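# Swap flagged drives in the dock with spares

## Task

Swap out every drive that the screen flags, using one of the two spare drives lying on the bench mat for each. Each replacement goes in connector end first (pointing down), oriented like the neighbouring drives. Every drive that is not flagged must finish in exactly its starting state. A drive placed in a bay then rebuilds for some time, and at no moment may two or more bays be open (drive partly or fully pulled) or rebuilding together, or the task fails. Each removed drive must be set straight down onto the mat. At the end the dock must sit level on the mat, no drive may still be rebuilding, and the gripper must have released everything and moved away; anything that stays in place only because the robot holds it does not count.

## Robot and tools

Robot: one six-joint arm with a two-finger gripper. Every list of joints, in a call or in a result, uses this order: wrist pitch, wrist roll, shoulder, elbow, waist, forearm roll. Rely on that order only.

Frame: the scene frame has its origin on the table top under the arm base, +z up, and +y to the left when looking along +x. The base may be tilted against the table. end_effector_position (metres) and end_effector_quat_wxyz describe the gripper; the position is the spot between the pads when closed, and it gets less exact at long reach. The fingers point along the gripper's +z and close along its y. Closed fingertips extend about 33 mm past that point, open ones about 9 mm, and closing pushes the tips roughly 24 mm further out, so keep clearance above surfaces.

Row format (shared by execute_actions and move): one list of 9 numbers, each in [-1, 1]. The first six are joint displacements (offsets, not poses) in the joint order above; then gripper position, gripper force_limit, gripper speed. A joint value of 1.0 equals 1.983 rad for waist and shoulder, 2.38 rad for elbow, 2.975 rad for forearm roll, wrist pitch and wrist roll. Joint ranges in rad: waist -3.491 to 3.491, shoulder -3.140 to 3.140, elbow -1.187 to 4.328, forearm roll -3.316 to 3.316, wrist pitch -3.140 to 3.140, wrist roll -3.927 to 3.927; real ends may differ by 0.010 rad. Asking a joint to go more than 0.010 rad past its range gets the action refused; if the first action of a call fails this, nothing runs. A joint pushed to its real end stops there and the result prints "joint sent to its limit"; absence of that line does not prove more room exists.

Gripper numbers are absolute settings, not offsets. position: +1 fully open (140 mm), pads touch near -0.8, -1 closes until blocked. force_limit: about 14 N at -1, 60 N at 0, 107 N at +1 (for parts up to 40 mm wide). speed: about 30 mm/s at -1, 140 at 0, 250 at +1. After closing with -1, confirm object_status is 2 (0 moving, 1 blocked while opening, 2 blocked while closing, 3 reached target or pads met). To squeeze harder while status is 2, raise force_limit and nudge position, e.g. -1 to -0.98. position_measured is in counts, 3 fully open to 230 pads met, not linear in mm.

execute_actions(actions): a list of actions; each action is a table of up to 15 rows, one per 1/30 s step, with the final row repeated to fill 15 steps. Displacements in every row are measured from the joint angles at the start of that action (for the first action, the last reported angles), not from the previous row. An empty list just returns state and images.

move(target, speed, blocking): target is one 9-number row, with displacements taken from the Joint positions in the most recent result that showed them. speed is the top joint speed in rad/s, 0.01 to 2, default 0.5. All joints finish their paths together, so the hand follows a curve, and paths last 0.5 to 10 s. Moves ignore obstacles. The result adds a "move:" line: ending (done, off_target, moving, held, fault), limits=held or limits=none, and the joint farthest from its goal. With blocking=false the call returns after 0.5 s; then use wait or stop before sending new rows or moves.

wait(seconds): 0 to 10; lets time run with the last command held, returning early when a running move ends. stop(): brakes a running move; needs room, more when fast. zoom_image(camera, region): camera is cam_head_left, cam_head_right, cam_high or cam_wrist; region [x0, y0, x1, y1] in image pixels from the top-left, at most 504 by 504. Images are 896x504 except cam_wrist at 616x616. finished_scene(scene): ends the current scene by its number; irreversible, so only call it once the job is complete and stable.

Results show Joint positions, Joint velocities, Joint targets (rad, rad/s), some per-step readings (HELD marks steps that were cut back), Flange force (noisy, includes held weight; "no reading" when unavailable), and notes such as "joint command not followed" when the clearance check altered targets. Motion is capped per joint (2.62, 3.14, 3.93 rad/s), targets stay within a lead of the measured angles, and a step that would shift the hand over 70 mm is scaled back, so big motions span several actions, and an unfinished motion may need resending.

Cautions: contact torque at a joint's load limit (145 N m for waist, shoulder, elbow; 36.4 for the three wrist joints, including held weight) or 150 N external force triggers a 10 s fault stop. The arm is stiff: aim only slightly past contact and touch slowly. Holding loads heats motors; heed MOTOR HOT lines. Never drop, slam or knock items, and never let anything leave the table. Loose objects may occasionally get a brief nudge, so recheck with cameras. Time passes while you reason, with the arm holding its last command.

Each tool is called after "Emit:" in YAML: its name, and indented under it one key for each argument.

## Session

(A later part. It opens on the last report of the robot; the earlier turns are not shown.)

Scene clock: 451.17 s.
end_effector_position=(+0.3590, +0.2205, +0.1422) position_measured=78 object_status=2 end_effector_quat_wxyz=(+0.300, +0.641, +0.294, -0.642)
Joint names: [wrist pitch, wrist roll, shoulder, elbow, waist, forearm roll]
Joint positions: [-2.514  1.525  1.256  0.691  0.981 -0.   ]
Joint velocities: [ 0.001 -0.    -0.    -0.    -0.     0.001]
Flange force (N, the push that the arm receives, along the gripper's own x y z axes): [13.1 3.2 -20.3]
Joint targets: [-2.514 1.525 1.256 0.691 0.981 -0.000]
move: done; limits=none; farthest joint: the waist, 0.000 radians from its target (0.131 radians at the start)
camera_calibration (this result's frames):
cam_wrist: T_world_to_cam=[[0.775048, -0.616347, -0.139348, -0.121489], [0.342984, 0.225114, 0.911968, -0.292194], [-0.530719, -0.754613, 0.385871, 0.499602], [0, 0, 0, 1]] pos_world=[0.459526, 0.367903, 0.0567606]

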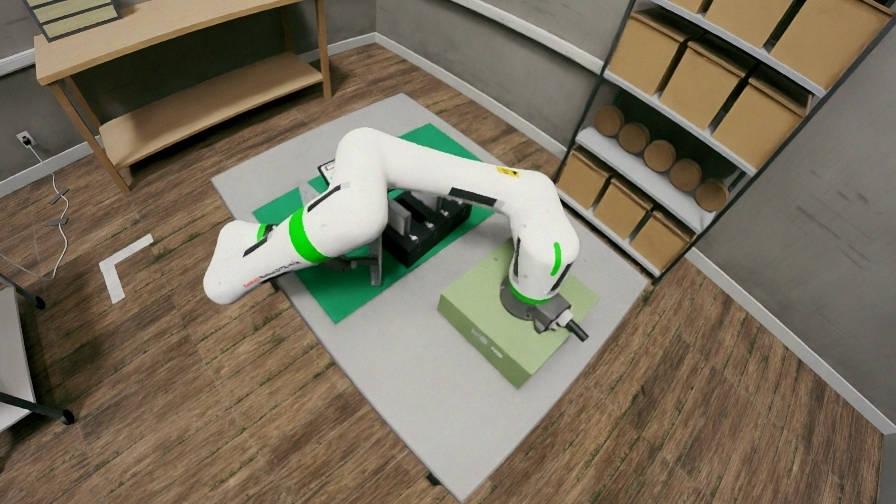

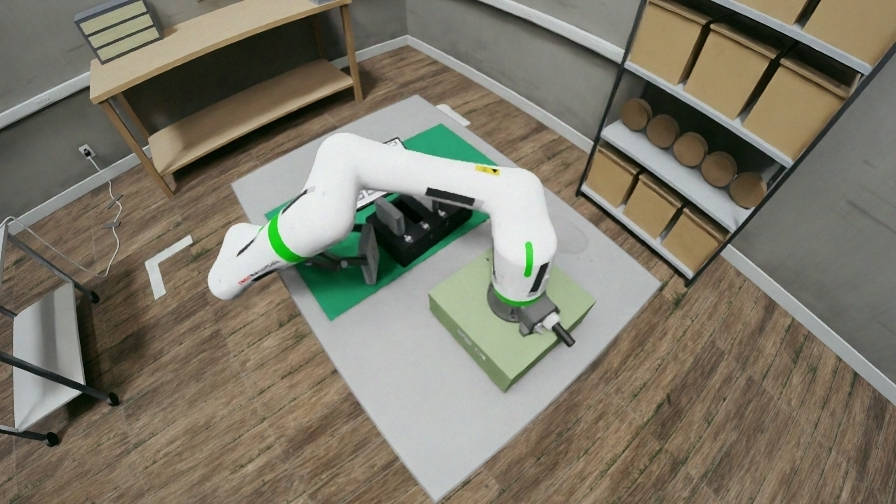

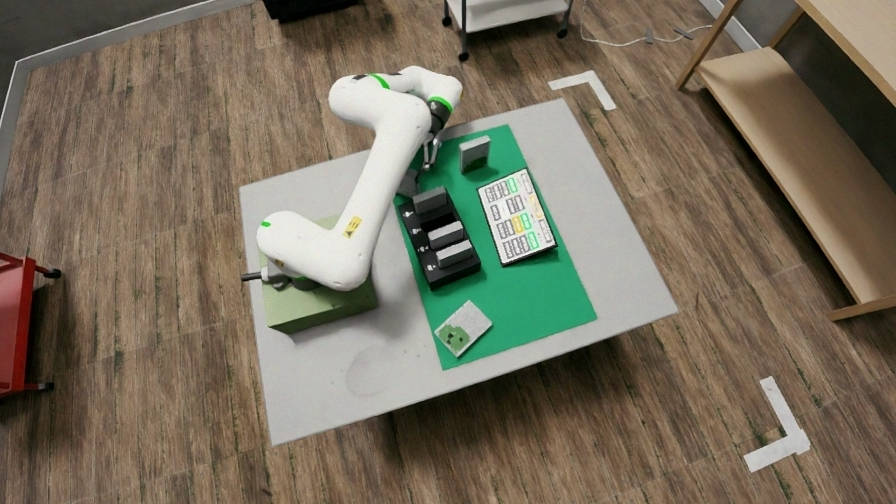

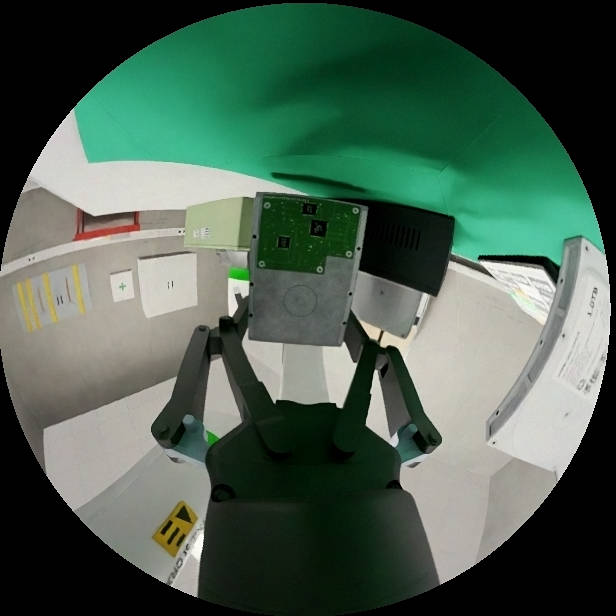

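Emit:
move:
  target: [0.0084,0,0.0177,0.0046,0,0,-1,0.3,0]
  speed: 0.03

Scene clock: 466.23 s.
end_effector_position=(+0.3567, +0.2189, +0.1220) position_measured=78 object_status=2 end_effector_quat_wxyz=(+0.301, +0.640, +0.293, -0.643)
Joint names: [wrist pitch, wrist roll, shoulder, elbow, waist, forearm roll]
Joint positions: [-2.494  1.525  1.29   0.702  0.981 -0.   ]
Joint velocities: [ 0.001 -0.     0.    -0.     0.    -0.001]
Flange force (N, the push that the arm receives, along the gripper's own x y z axes): [-54.7 -12.4 -22.1]
Joint targets: [-2.491 1.525 1.290 0.702 0.981 -0.000]
TORQUE FAULT: the external load on the wrist pitch reached its load limit, and the arm stopped for 10 seconds. That time counts as 20 of the actions that you can send in this scene. The arm's remaining commands of this call were not run. The arm holds where it stopped, with its grip as last carried out, and accepts commands again: back off and push less far. The arm stops again, at the same cost, whenever a joint's load reaches its limit.
move: fault; limits=none; farthest joint: the wrist pitch, 0.005 radians from its target (0.025 radians at the start)
camera_calibration (this result's frames):
cam_wrist: T_world_to_cam=[[0.77504, -0.616383, -0.13923, -0.123464], [0.344707, 0.227731, 0.910668, -0.273685], [-0.529613, -0.753798, 0.388972, 0.503989], [0, 0, 0, 1]] pos_world=[0.45695, 0.366131, 0.0360087]

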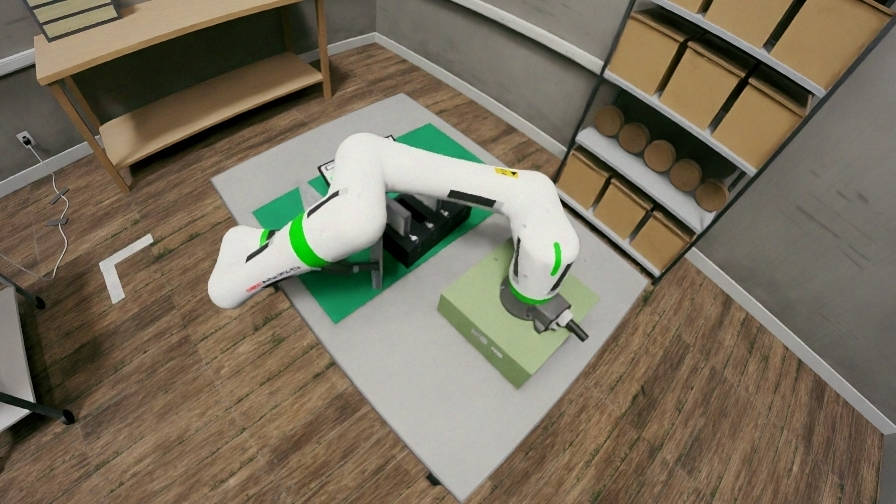

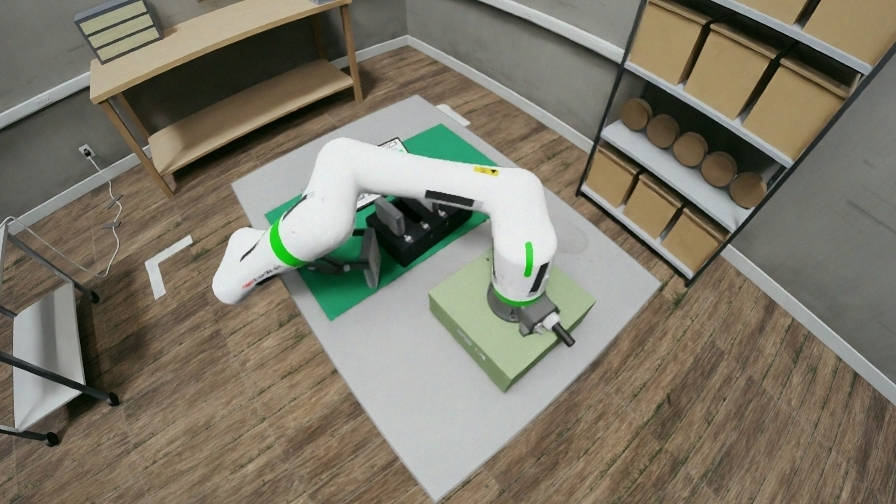

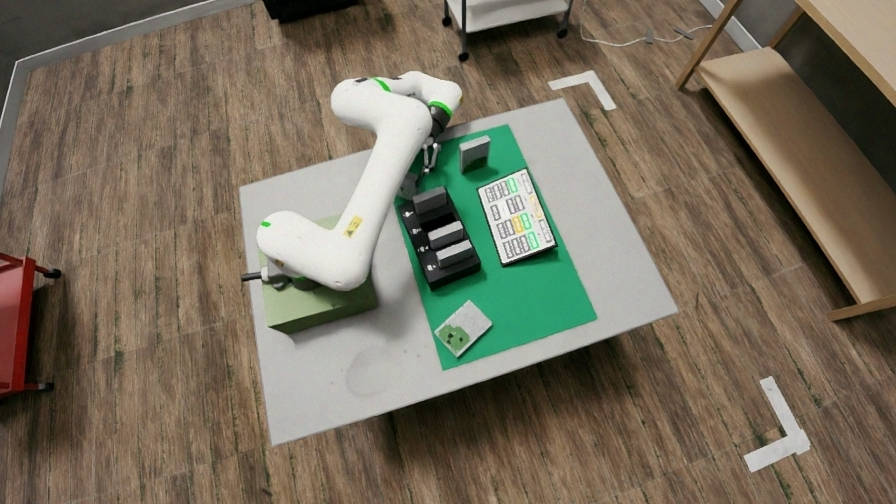

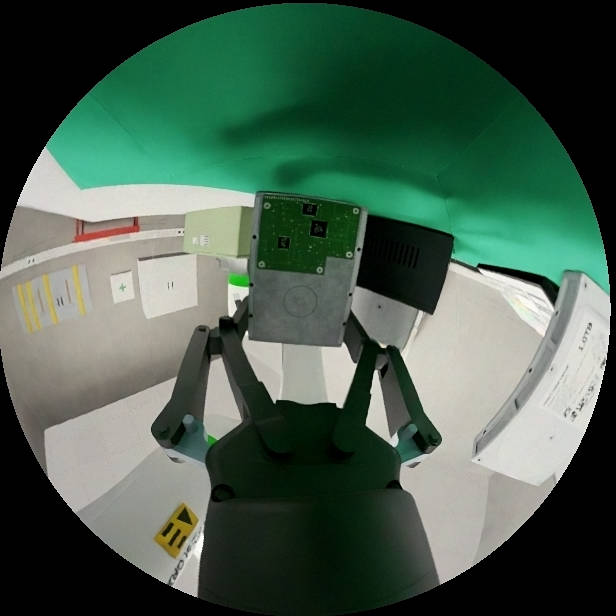

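Emit:
move:
  target: [-0.001,0,-0.002,0,0,0,-1,0.3,0]
  speed: 0.03

Emit:
execute_actions:
  actions:
    - [[0,0,0,0,0,0,1,0.3,-0.5]]
    - [[0,0,0,0,0,0,1,0.3,-0.5]]
    - [[0,0,0,0,0,0,1,0.3,-0.5]]

Scene clock: 474.00 s.
end_effector_position=(+0.3572, +0.2194, +0.1245) position_measured=78 object_status=2 end_effector_quat_wxyz=(+0.301, +0.640, +0.293, -0.643)
Joint names: [wrist pitch, wrist roll, shoulder, elbow, waist, forearm roll]
Joint positions: [-2.497  1.525  1.286  0.702  0.981 -0.   ]
Joint velocities: [-0.003 -0.002 -0.001  0.     0.    -0.002]
Flange force (N, the push that the arm receives, along the gripper's own x y z axes): [8.2 0.0 -13.8]
Joint targets: [-2.497 1.525 1.286 0.702 0.981 -0.000]
move: done; limits=none; farthest joint: the waist, 0.000 radians from its target (0.000 radians at the start)
camera_calibration (this result's frames):
cam_wrist: T_world_to_cam=[[0.775123, -0.616287, -0.139191, -0.123291], [0.343992, 0.226861, 0.911155, -0.27581], [-0.529956, -0.754138, 0.387843, 0.503986], [0, 0, 0, 1]] pos_world=[0.457533, 0.366663, 0.0386775]

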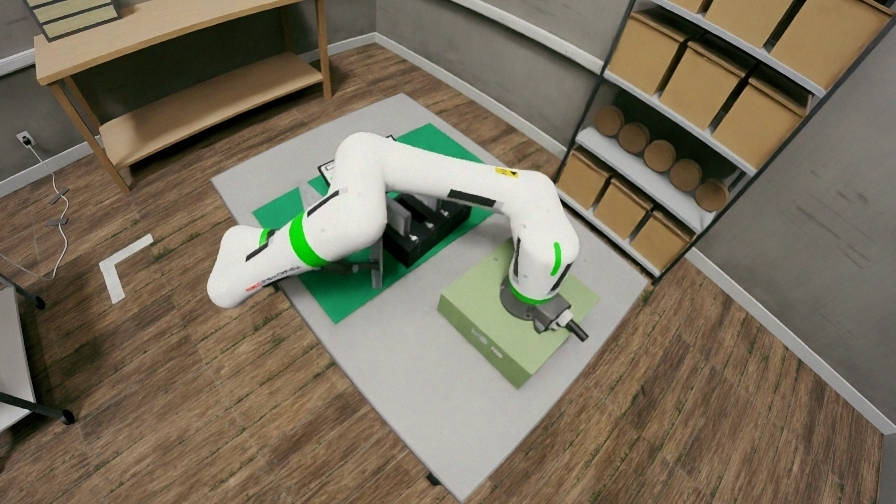

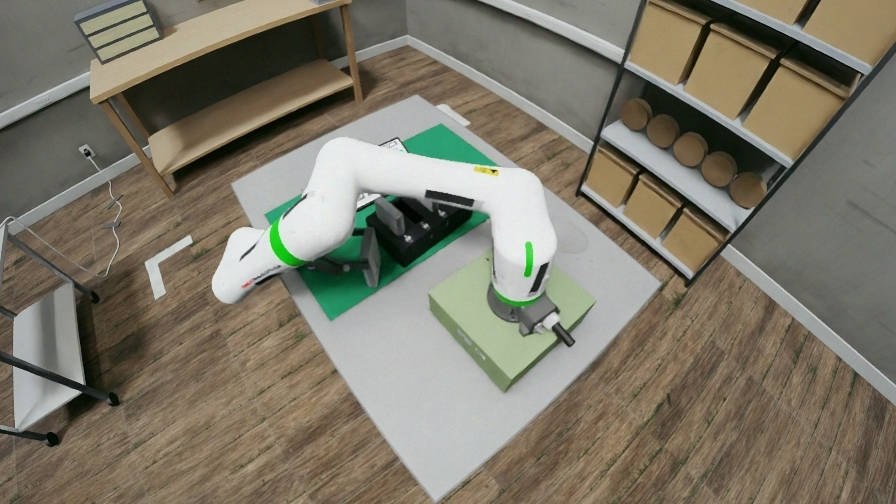

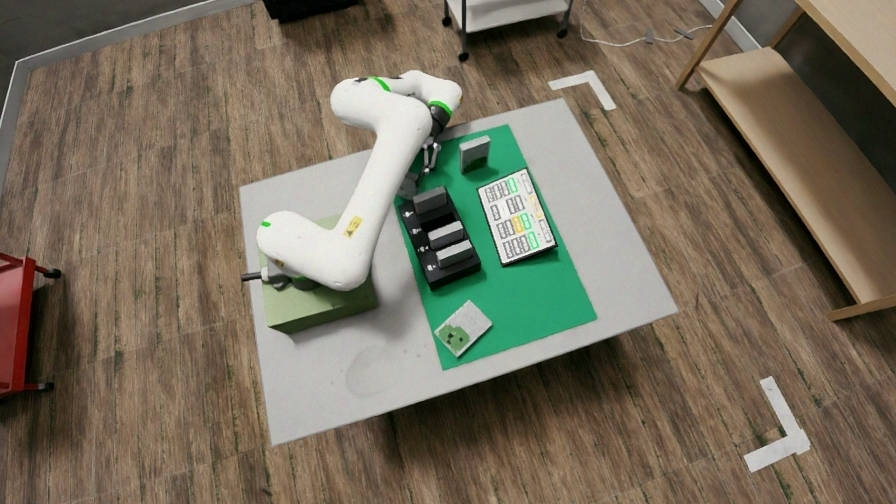

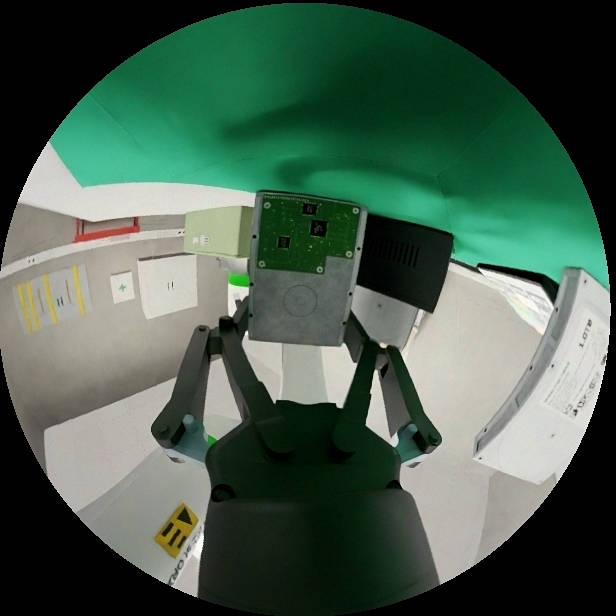

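Scene clock: 475.50 s.
end_effector_position=(+0.3572, +0.2194, +0.1245) position_measured=3 object_status=3 end_effector_quat_wxyz=(+0.301, +0.640, +0.293, -0.643)
Joint names: [wrist pitch, wrist roll, shoulder, elbow, waist, forearm roll]
Joint positions: [-2.497  1.525  1.286  0.702  0.981 -0.   ]
Joint velocities: [-0.     0.     0.     0.001 -0.     0.   ]
Flange force (N, the push that the arm receives, along the gripper's own x y z axes): [5.7 2.2 -15.5]
Flange force at the end of the 1st action (N, along the gripper's axes at the end of the call): [4.9 0.9 -10.9]
Flange force at the end of the 2nd action (N, along the gripper's axes at the end of the call): [7.6 1.5 -19.3]
Joint targets: [-2.497 1.525 1.286 0.702 0.981 -0.000]
Step readings (joint positions; steps 1 to 15: 1st action; 16 to 30: 2nd action; 31 to 45: 3rd action):
0: [-2.497 1.525 1.286 0.702 0.981 -0.000]
1: [-2.497 1.525 1.286 0.702 0.981 -0.000]
2: [-2.497 1.525 1.286 0.702 0.981 -0.000]
4: [-2.497 1.525 1.286 0.702 0.981 -0.000]
8: [-2.497 1.525 1.286 0.702 0.981 -0.000]
15: [-2.497 1.525 1.286 0.702 0.981 -0.000]
16: [-2.497 1.525 1.286 0.702 0.981 -0.000]
17: [-2.497 1.525 1.286 0.702 0.981 -0.000]
19: [-2.497 1.525 1.286 0.702 0.981 -0.000]
23: [-2.497 1.525 1.286 0.702 0.981 -0.000]
30: [-2.497 1.525 1.286 0.702 0.981 -0.000]
31: [-2.497 1.525 1.286 0.702 0.981 -0.000]
32: [-2.497 1.525 1.286 0.702 0.981 -0.000]
34: [-2.497 1.525 1.286 0.702 0.981 -0.000]
38: [-2.497 1.525 1.286 0.702 0.981 -0.000]
45: Joint positions above
camera_calibration (this result's frames):
cam_wrist: T_world_to_cam=[[0.775118, -0.616293, -0.139193, -0.123283], [0.344038, 0.226917, 0.911124, -0.275883], [-0.529934, -0.754116, 0.387916, 0.503949], [0, 0, 0, 1]] pos_world=[0.457533, 0.36666, 0.0387139]

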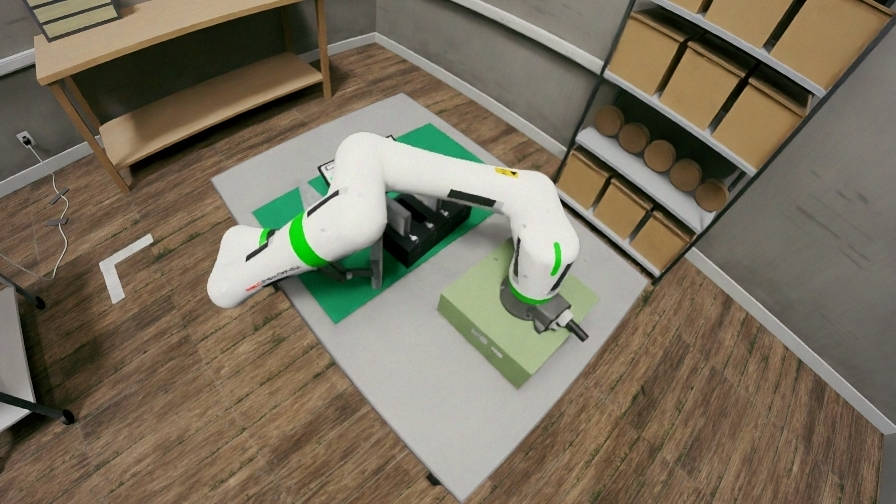

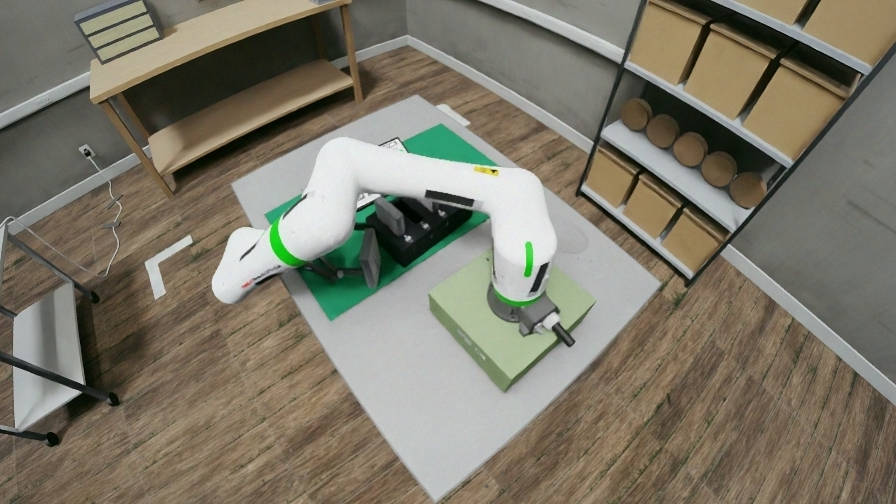

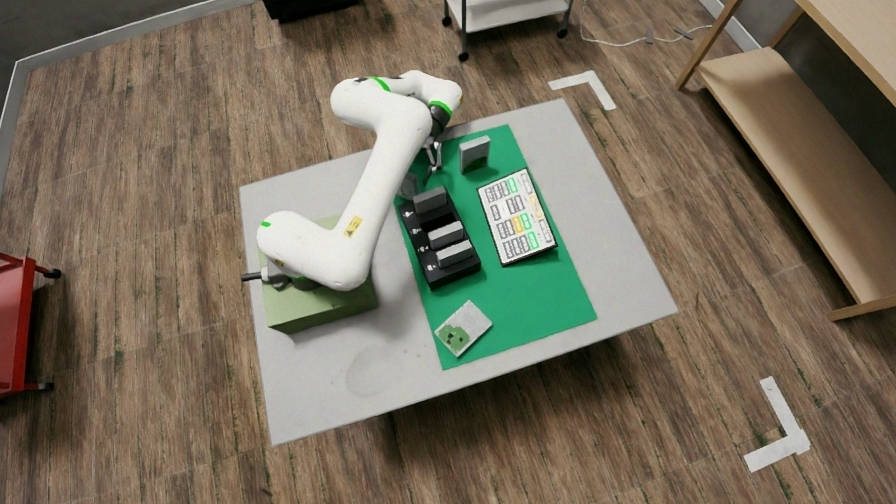

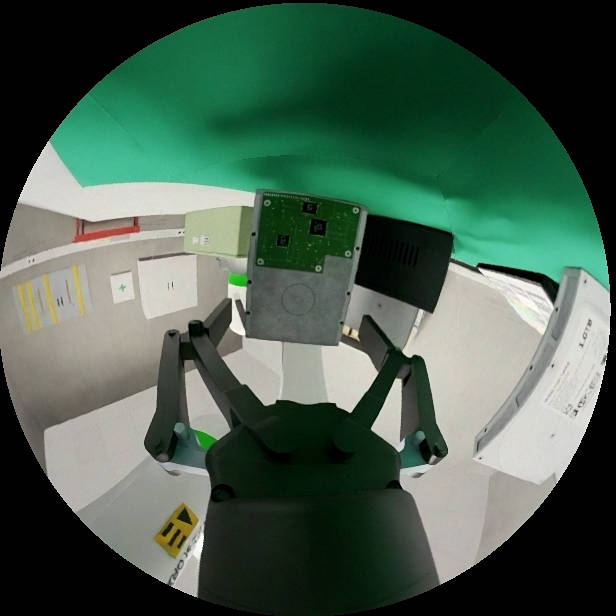

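Emit:
move:
  target: [-0.040,0,-0.09,-0.025,0,0,1,0.3,0]
  speed: 0.3

Emit:
execute_actions:
  actions: []

Scene clock: 496.00 s.
end_effector_position=(+0.3646, +0.2216, +0.2366) position_measured=3 object_status=3 end_effector_quat_wxyz=(+0.301, +0.640, +0.293, -0.643)
Joint names: [wrist pitch, wrist roll, shoulder, elbow, waist, forearm roll]
Joint positions: [-2.616  1.525  1.107  0.643  0.981 -0.   ]
Joint velocities: [-0.001  0.    -0.     0.002 -0.     0.001]
Flange force (N, the push that the arm receives, along the gripper's own x y z axes): [3.9 2.0 -16.2]
Joint targets: [-2.616 1.525 1.107 0.643 0.981 -0.000]
move: done; limits=none; farthest joint: the waist, 0.000 radians from its target (0.000 radians at the start)
camera_calibration (this result's frames):
cam_wrist: T_world_to_cam=[[0.775124, -0.616283, -0.139206, -0.112095], [0.344069, 0.226949, 0.911104, -0.381053], [-0.529905, -0.754115, 0.387957, 0.466114], [0, 0, 0, 1]] pos_world=[0.464993, 0.368901, 0.150742]

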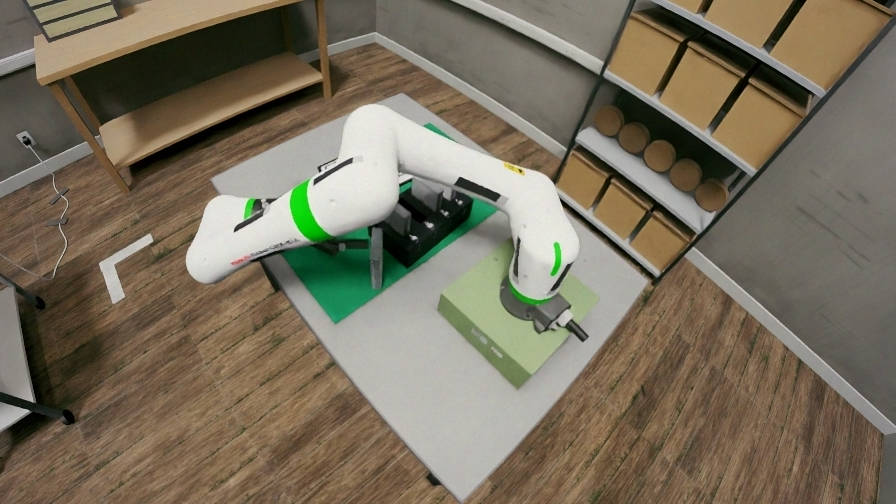

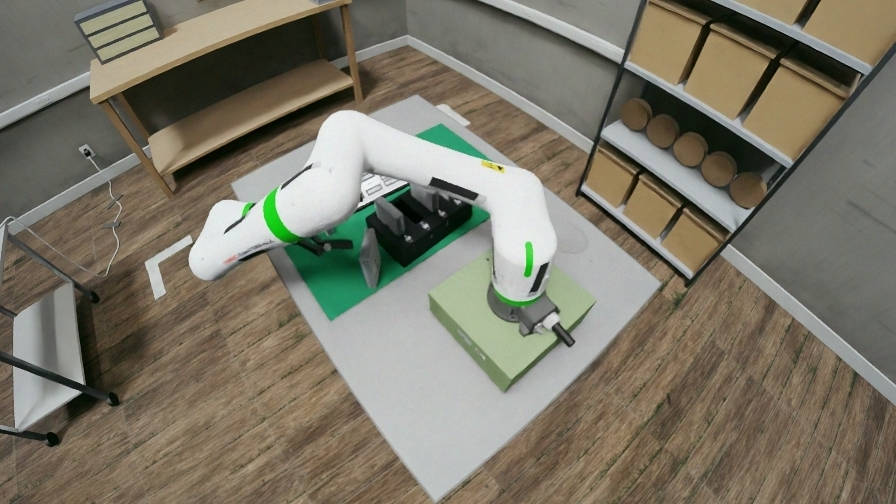

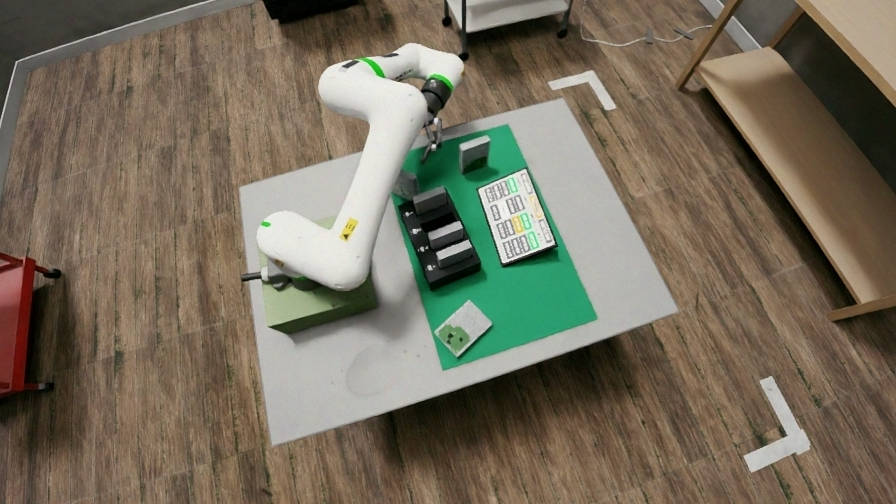

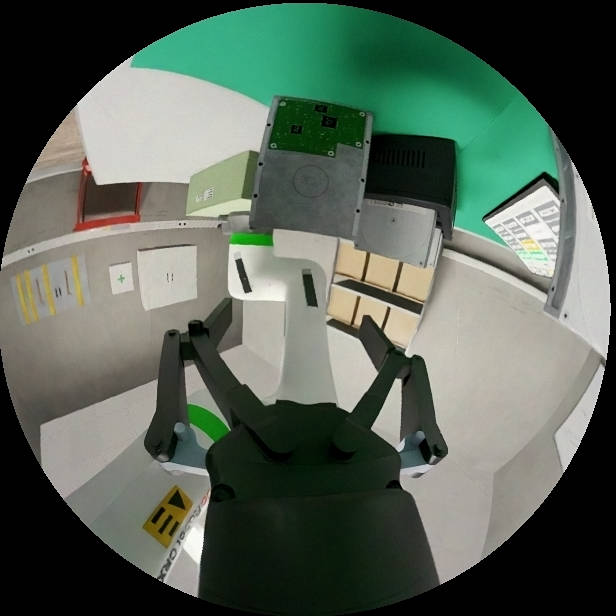

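Scene clock: 496.00 s.
end_effector_position=(+0.3646, +0.2216, +0.2366) position_measured=3 object_status=3 end_effector_quat_wxyz=(+0.301, +0.640, +0.293, -0.643)
Joint names: [wrist pitch, wrist roll, shoulder, elbow, waist, forearm roll]
Joint positions: [-2.616  1.525  1.107  0.643  0.981 -0.   ]
Joint velocities: [-0.001  0.    -0.     0.002 -0.     0.001]
Flange force (N, the push that the arm receives, along the gripper's own x y z axes): [3.9 2.0 -16.2]
Joint targets: [-2.616 1.525 1.107 0.643 0.981 -0.000]
camera_calibration (this result's frames):
cam_wrist: T_world_to_cam=[[0.775124, -0.616283, -0.139206, -0.112095], [0.344069, 0.226949, 0.911104, -0.381053], [-0.529905, -0.754115, 0.387957, 0.466114], [0, 0, 0, 1]] pos_world=[0.464993, 0.368901, 0.150742]

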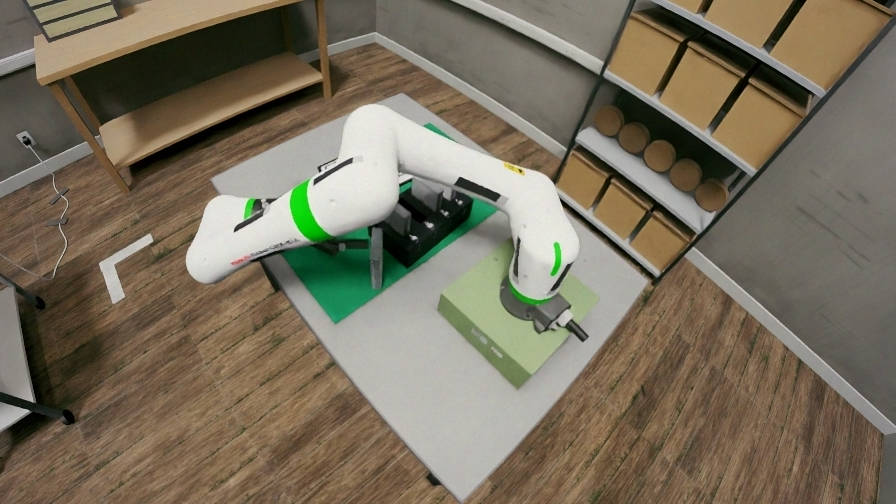

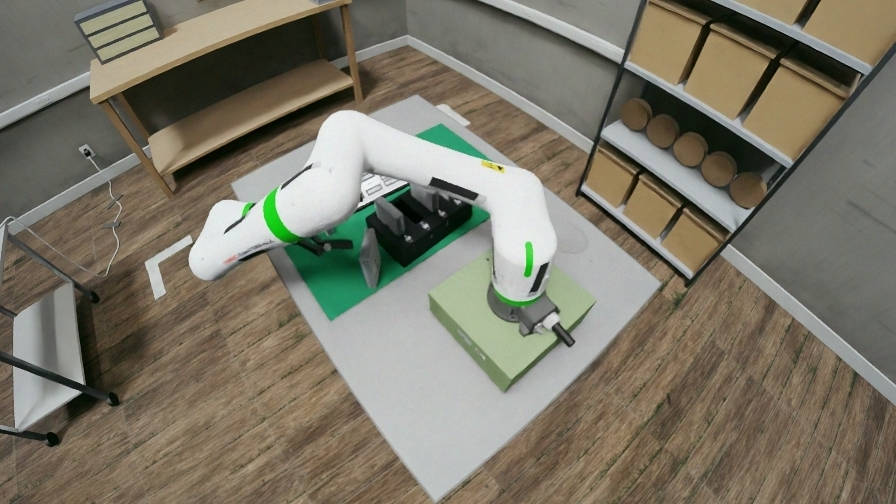

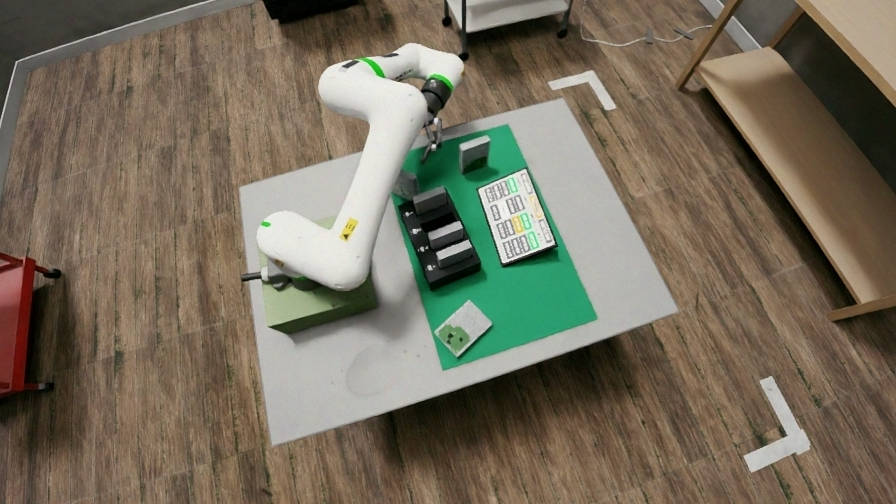

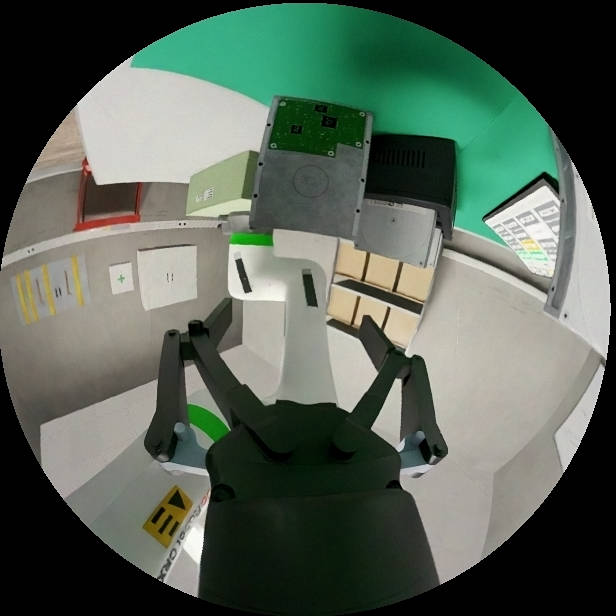

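Emit:
move:
  target: [0.4642,-0.0044,-0.645,-0.455,0.0237,0.0155,1,0.3,0]
  speed: 0.6

Scene clock: 502.53 s.
end_effector_position=(+0.3488, +0.2080, +0.2094) position_measured=3 object_status=3 end_effector_quat_wxyz=(+0.001, +0.907, +0.421, +0.001)
Joint names: [wrist pitch, wrist roll, shoulder, elbow, waist, forearm roll]
Joint positions: [-1.235  1.511 -0.172 -0.44   1.028  0.046]
Joint velocities: [ 0.    -0.001 -0.001 -0.001  0.    -0.001]
Flange force (N, the push that the arm receives, along the gripper's own x y z axes): [5.0 2.7 -3.9]
Joint targets: [-1.235 1.511 -0.172 -0.440 1.028 0.046]
move: done; limits=none; farthest joint: the waist, 0.000 radians from its target (0.047 radians at the start)
camera_calibration (this result's frames):
cam_wrist: T_world_to_cam=[[0.850363, -0.525037, 0.0349126, -0.193711], [-0.495689, -0.777031, 0.387964, 0.263525], [-0.176567, -0.347216, -0.921013, 0.524189], [0, 0, 0, 1]] pos_world=[0.387905, 0.285068, 0.38731]

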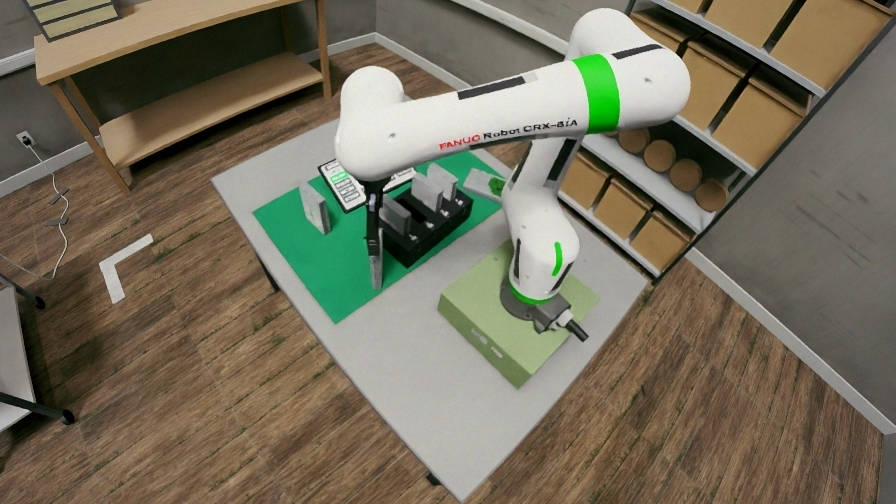

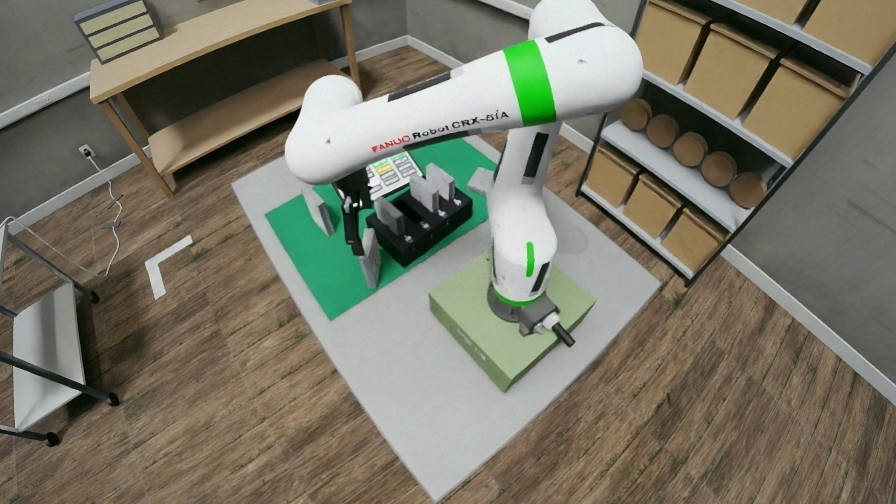

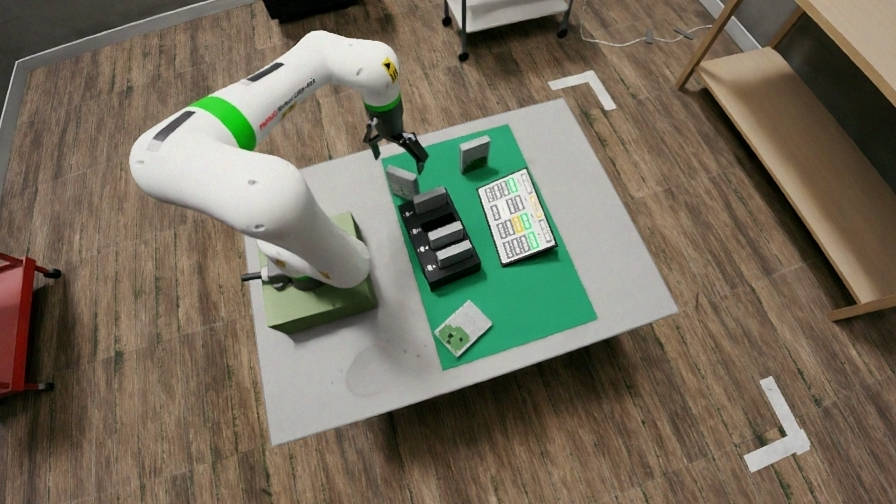

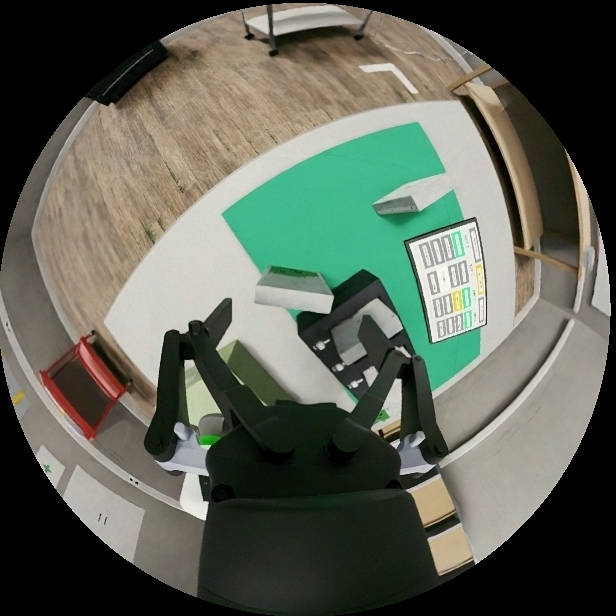

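Emit:
move:
  target: [0.0824,0,0.0595,-0.0534,-0.0055,0.0007,1,0.3,0]
  speed: 0.2

Scene clock: 509.97 s.
end_effector_position=(+0.3493, +0.2099, +0.1169) position_measured=3 object_status=3 end_effector_quat_wxyz=(-0.000, +0.907, +0.422, +0.000)
Joint names: [wrist pitch, wrist roll, shoulder, elbow, waist, forearm roll]
Joint positions: [-0.99   1.511 -0.054 -0.567  1.017  0.048]
Joint velocities: [-0. -0. -0.  0. -0. -0.]
Flange force (N, the push that the arm receives, along the gripper's own x y z axes): [7.6 1.0 1.5]
Joint targets: [-0.990 1.511 -0.054 -0.567 1.017 0.048]
move: done; limits=none; farthest joint: the waist, 0.000 radians from its target (0.011 radians at the start)
camera_calibration (this result's frames):
cam_wrist: T_world_to_cam=[[0.850624, -0.524773, 0.0324483, -0.189725], [-0.494602, -0.777731, 0.387949, 0.300906], [-0.178349, -0.346047, -0.92111, 0.440161], [0, 0, 0, 1]] pos_world=[0.388715, 0.286778, 0.294856]

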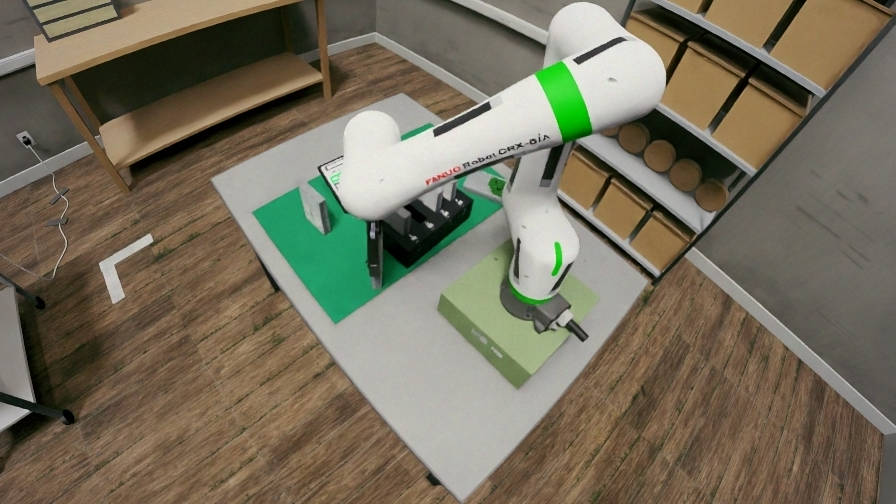

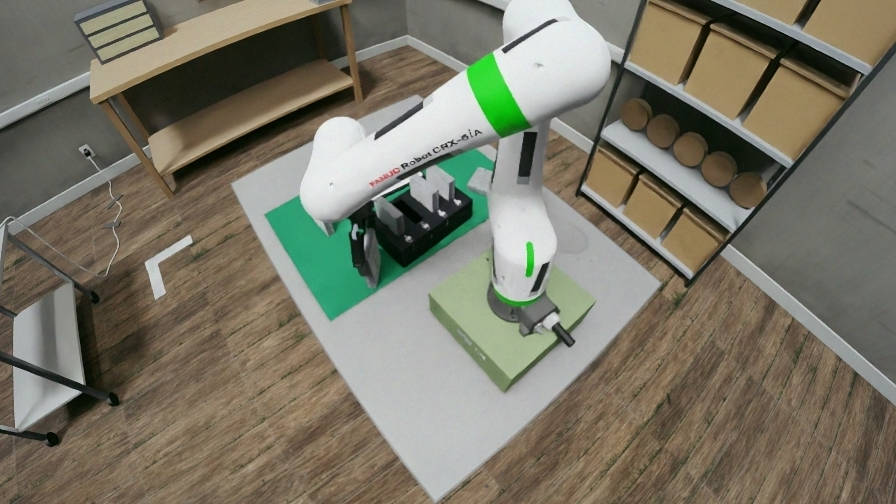

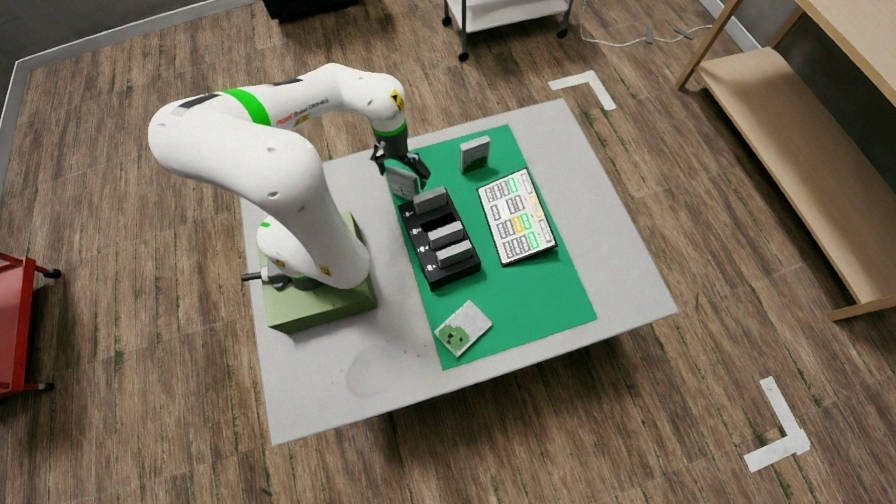

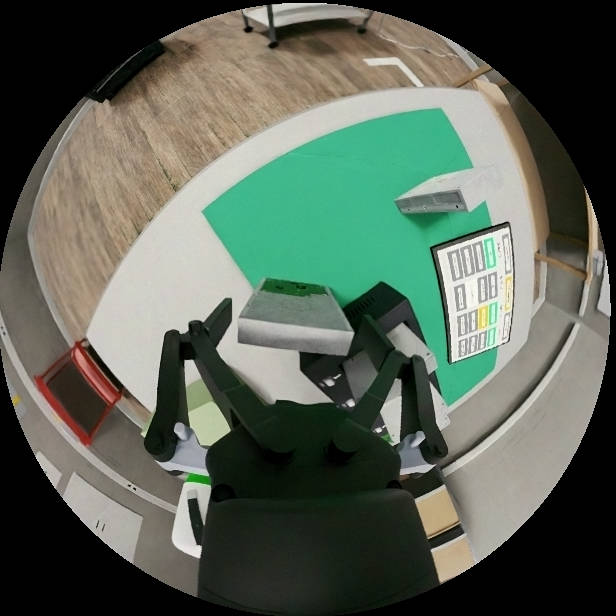

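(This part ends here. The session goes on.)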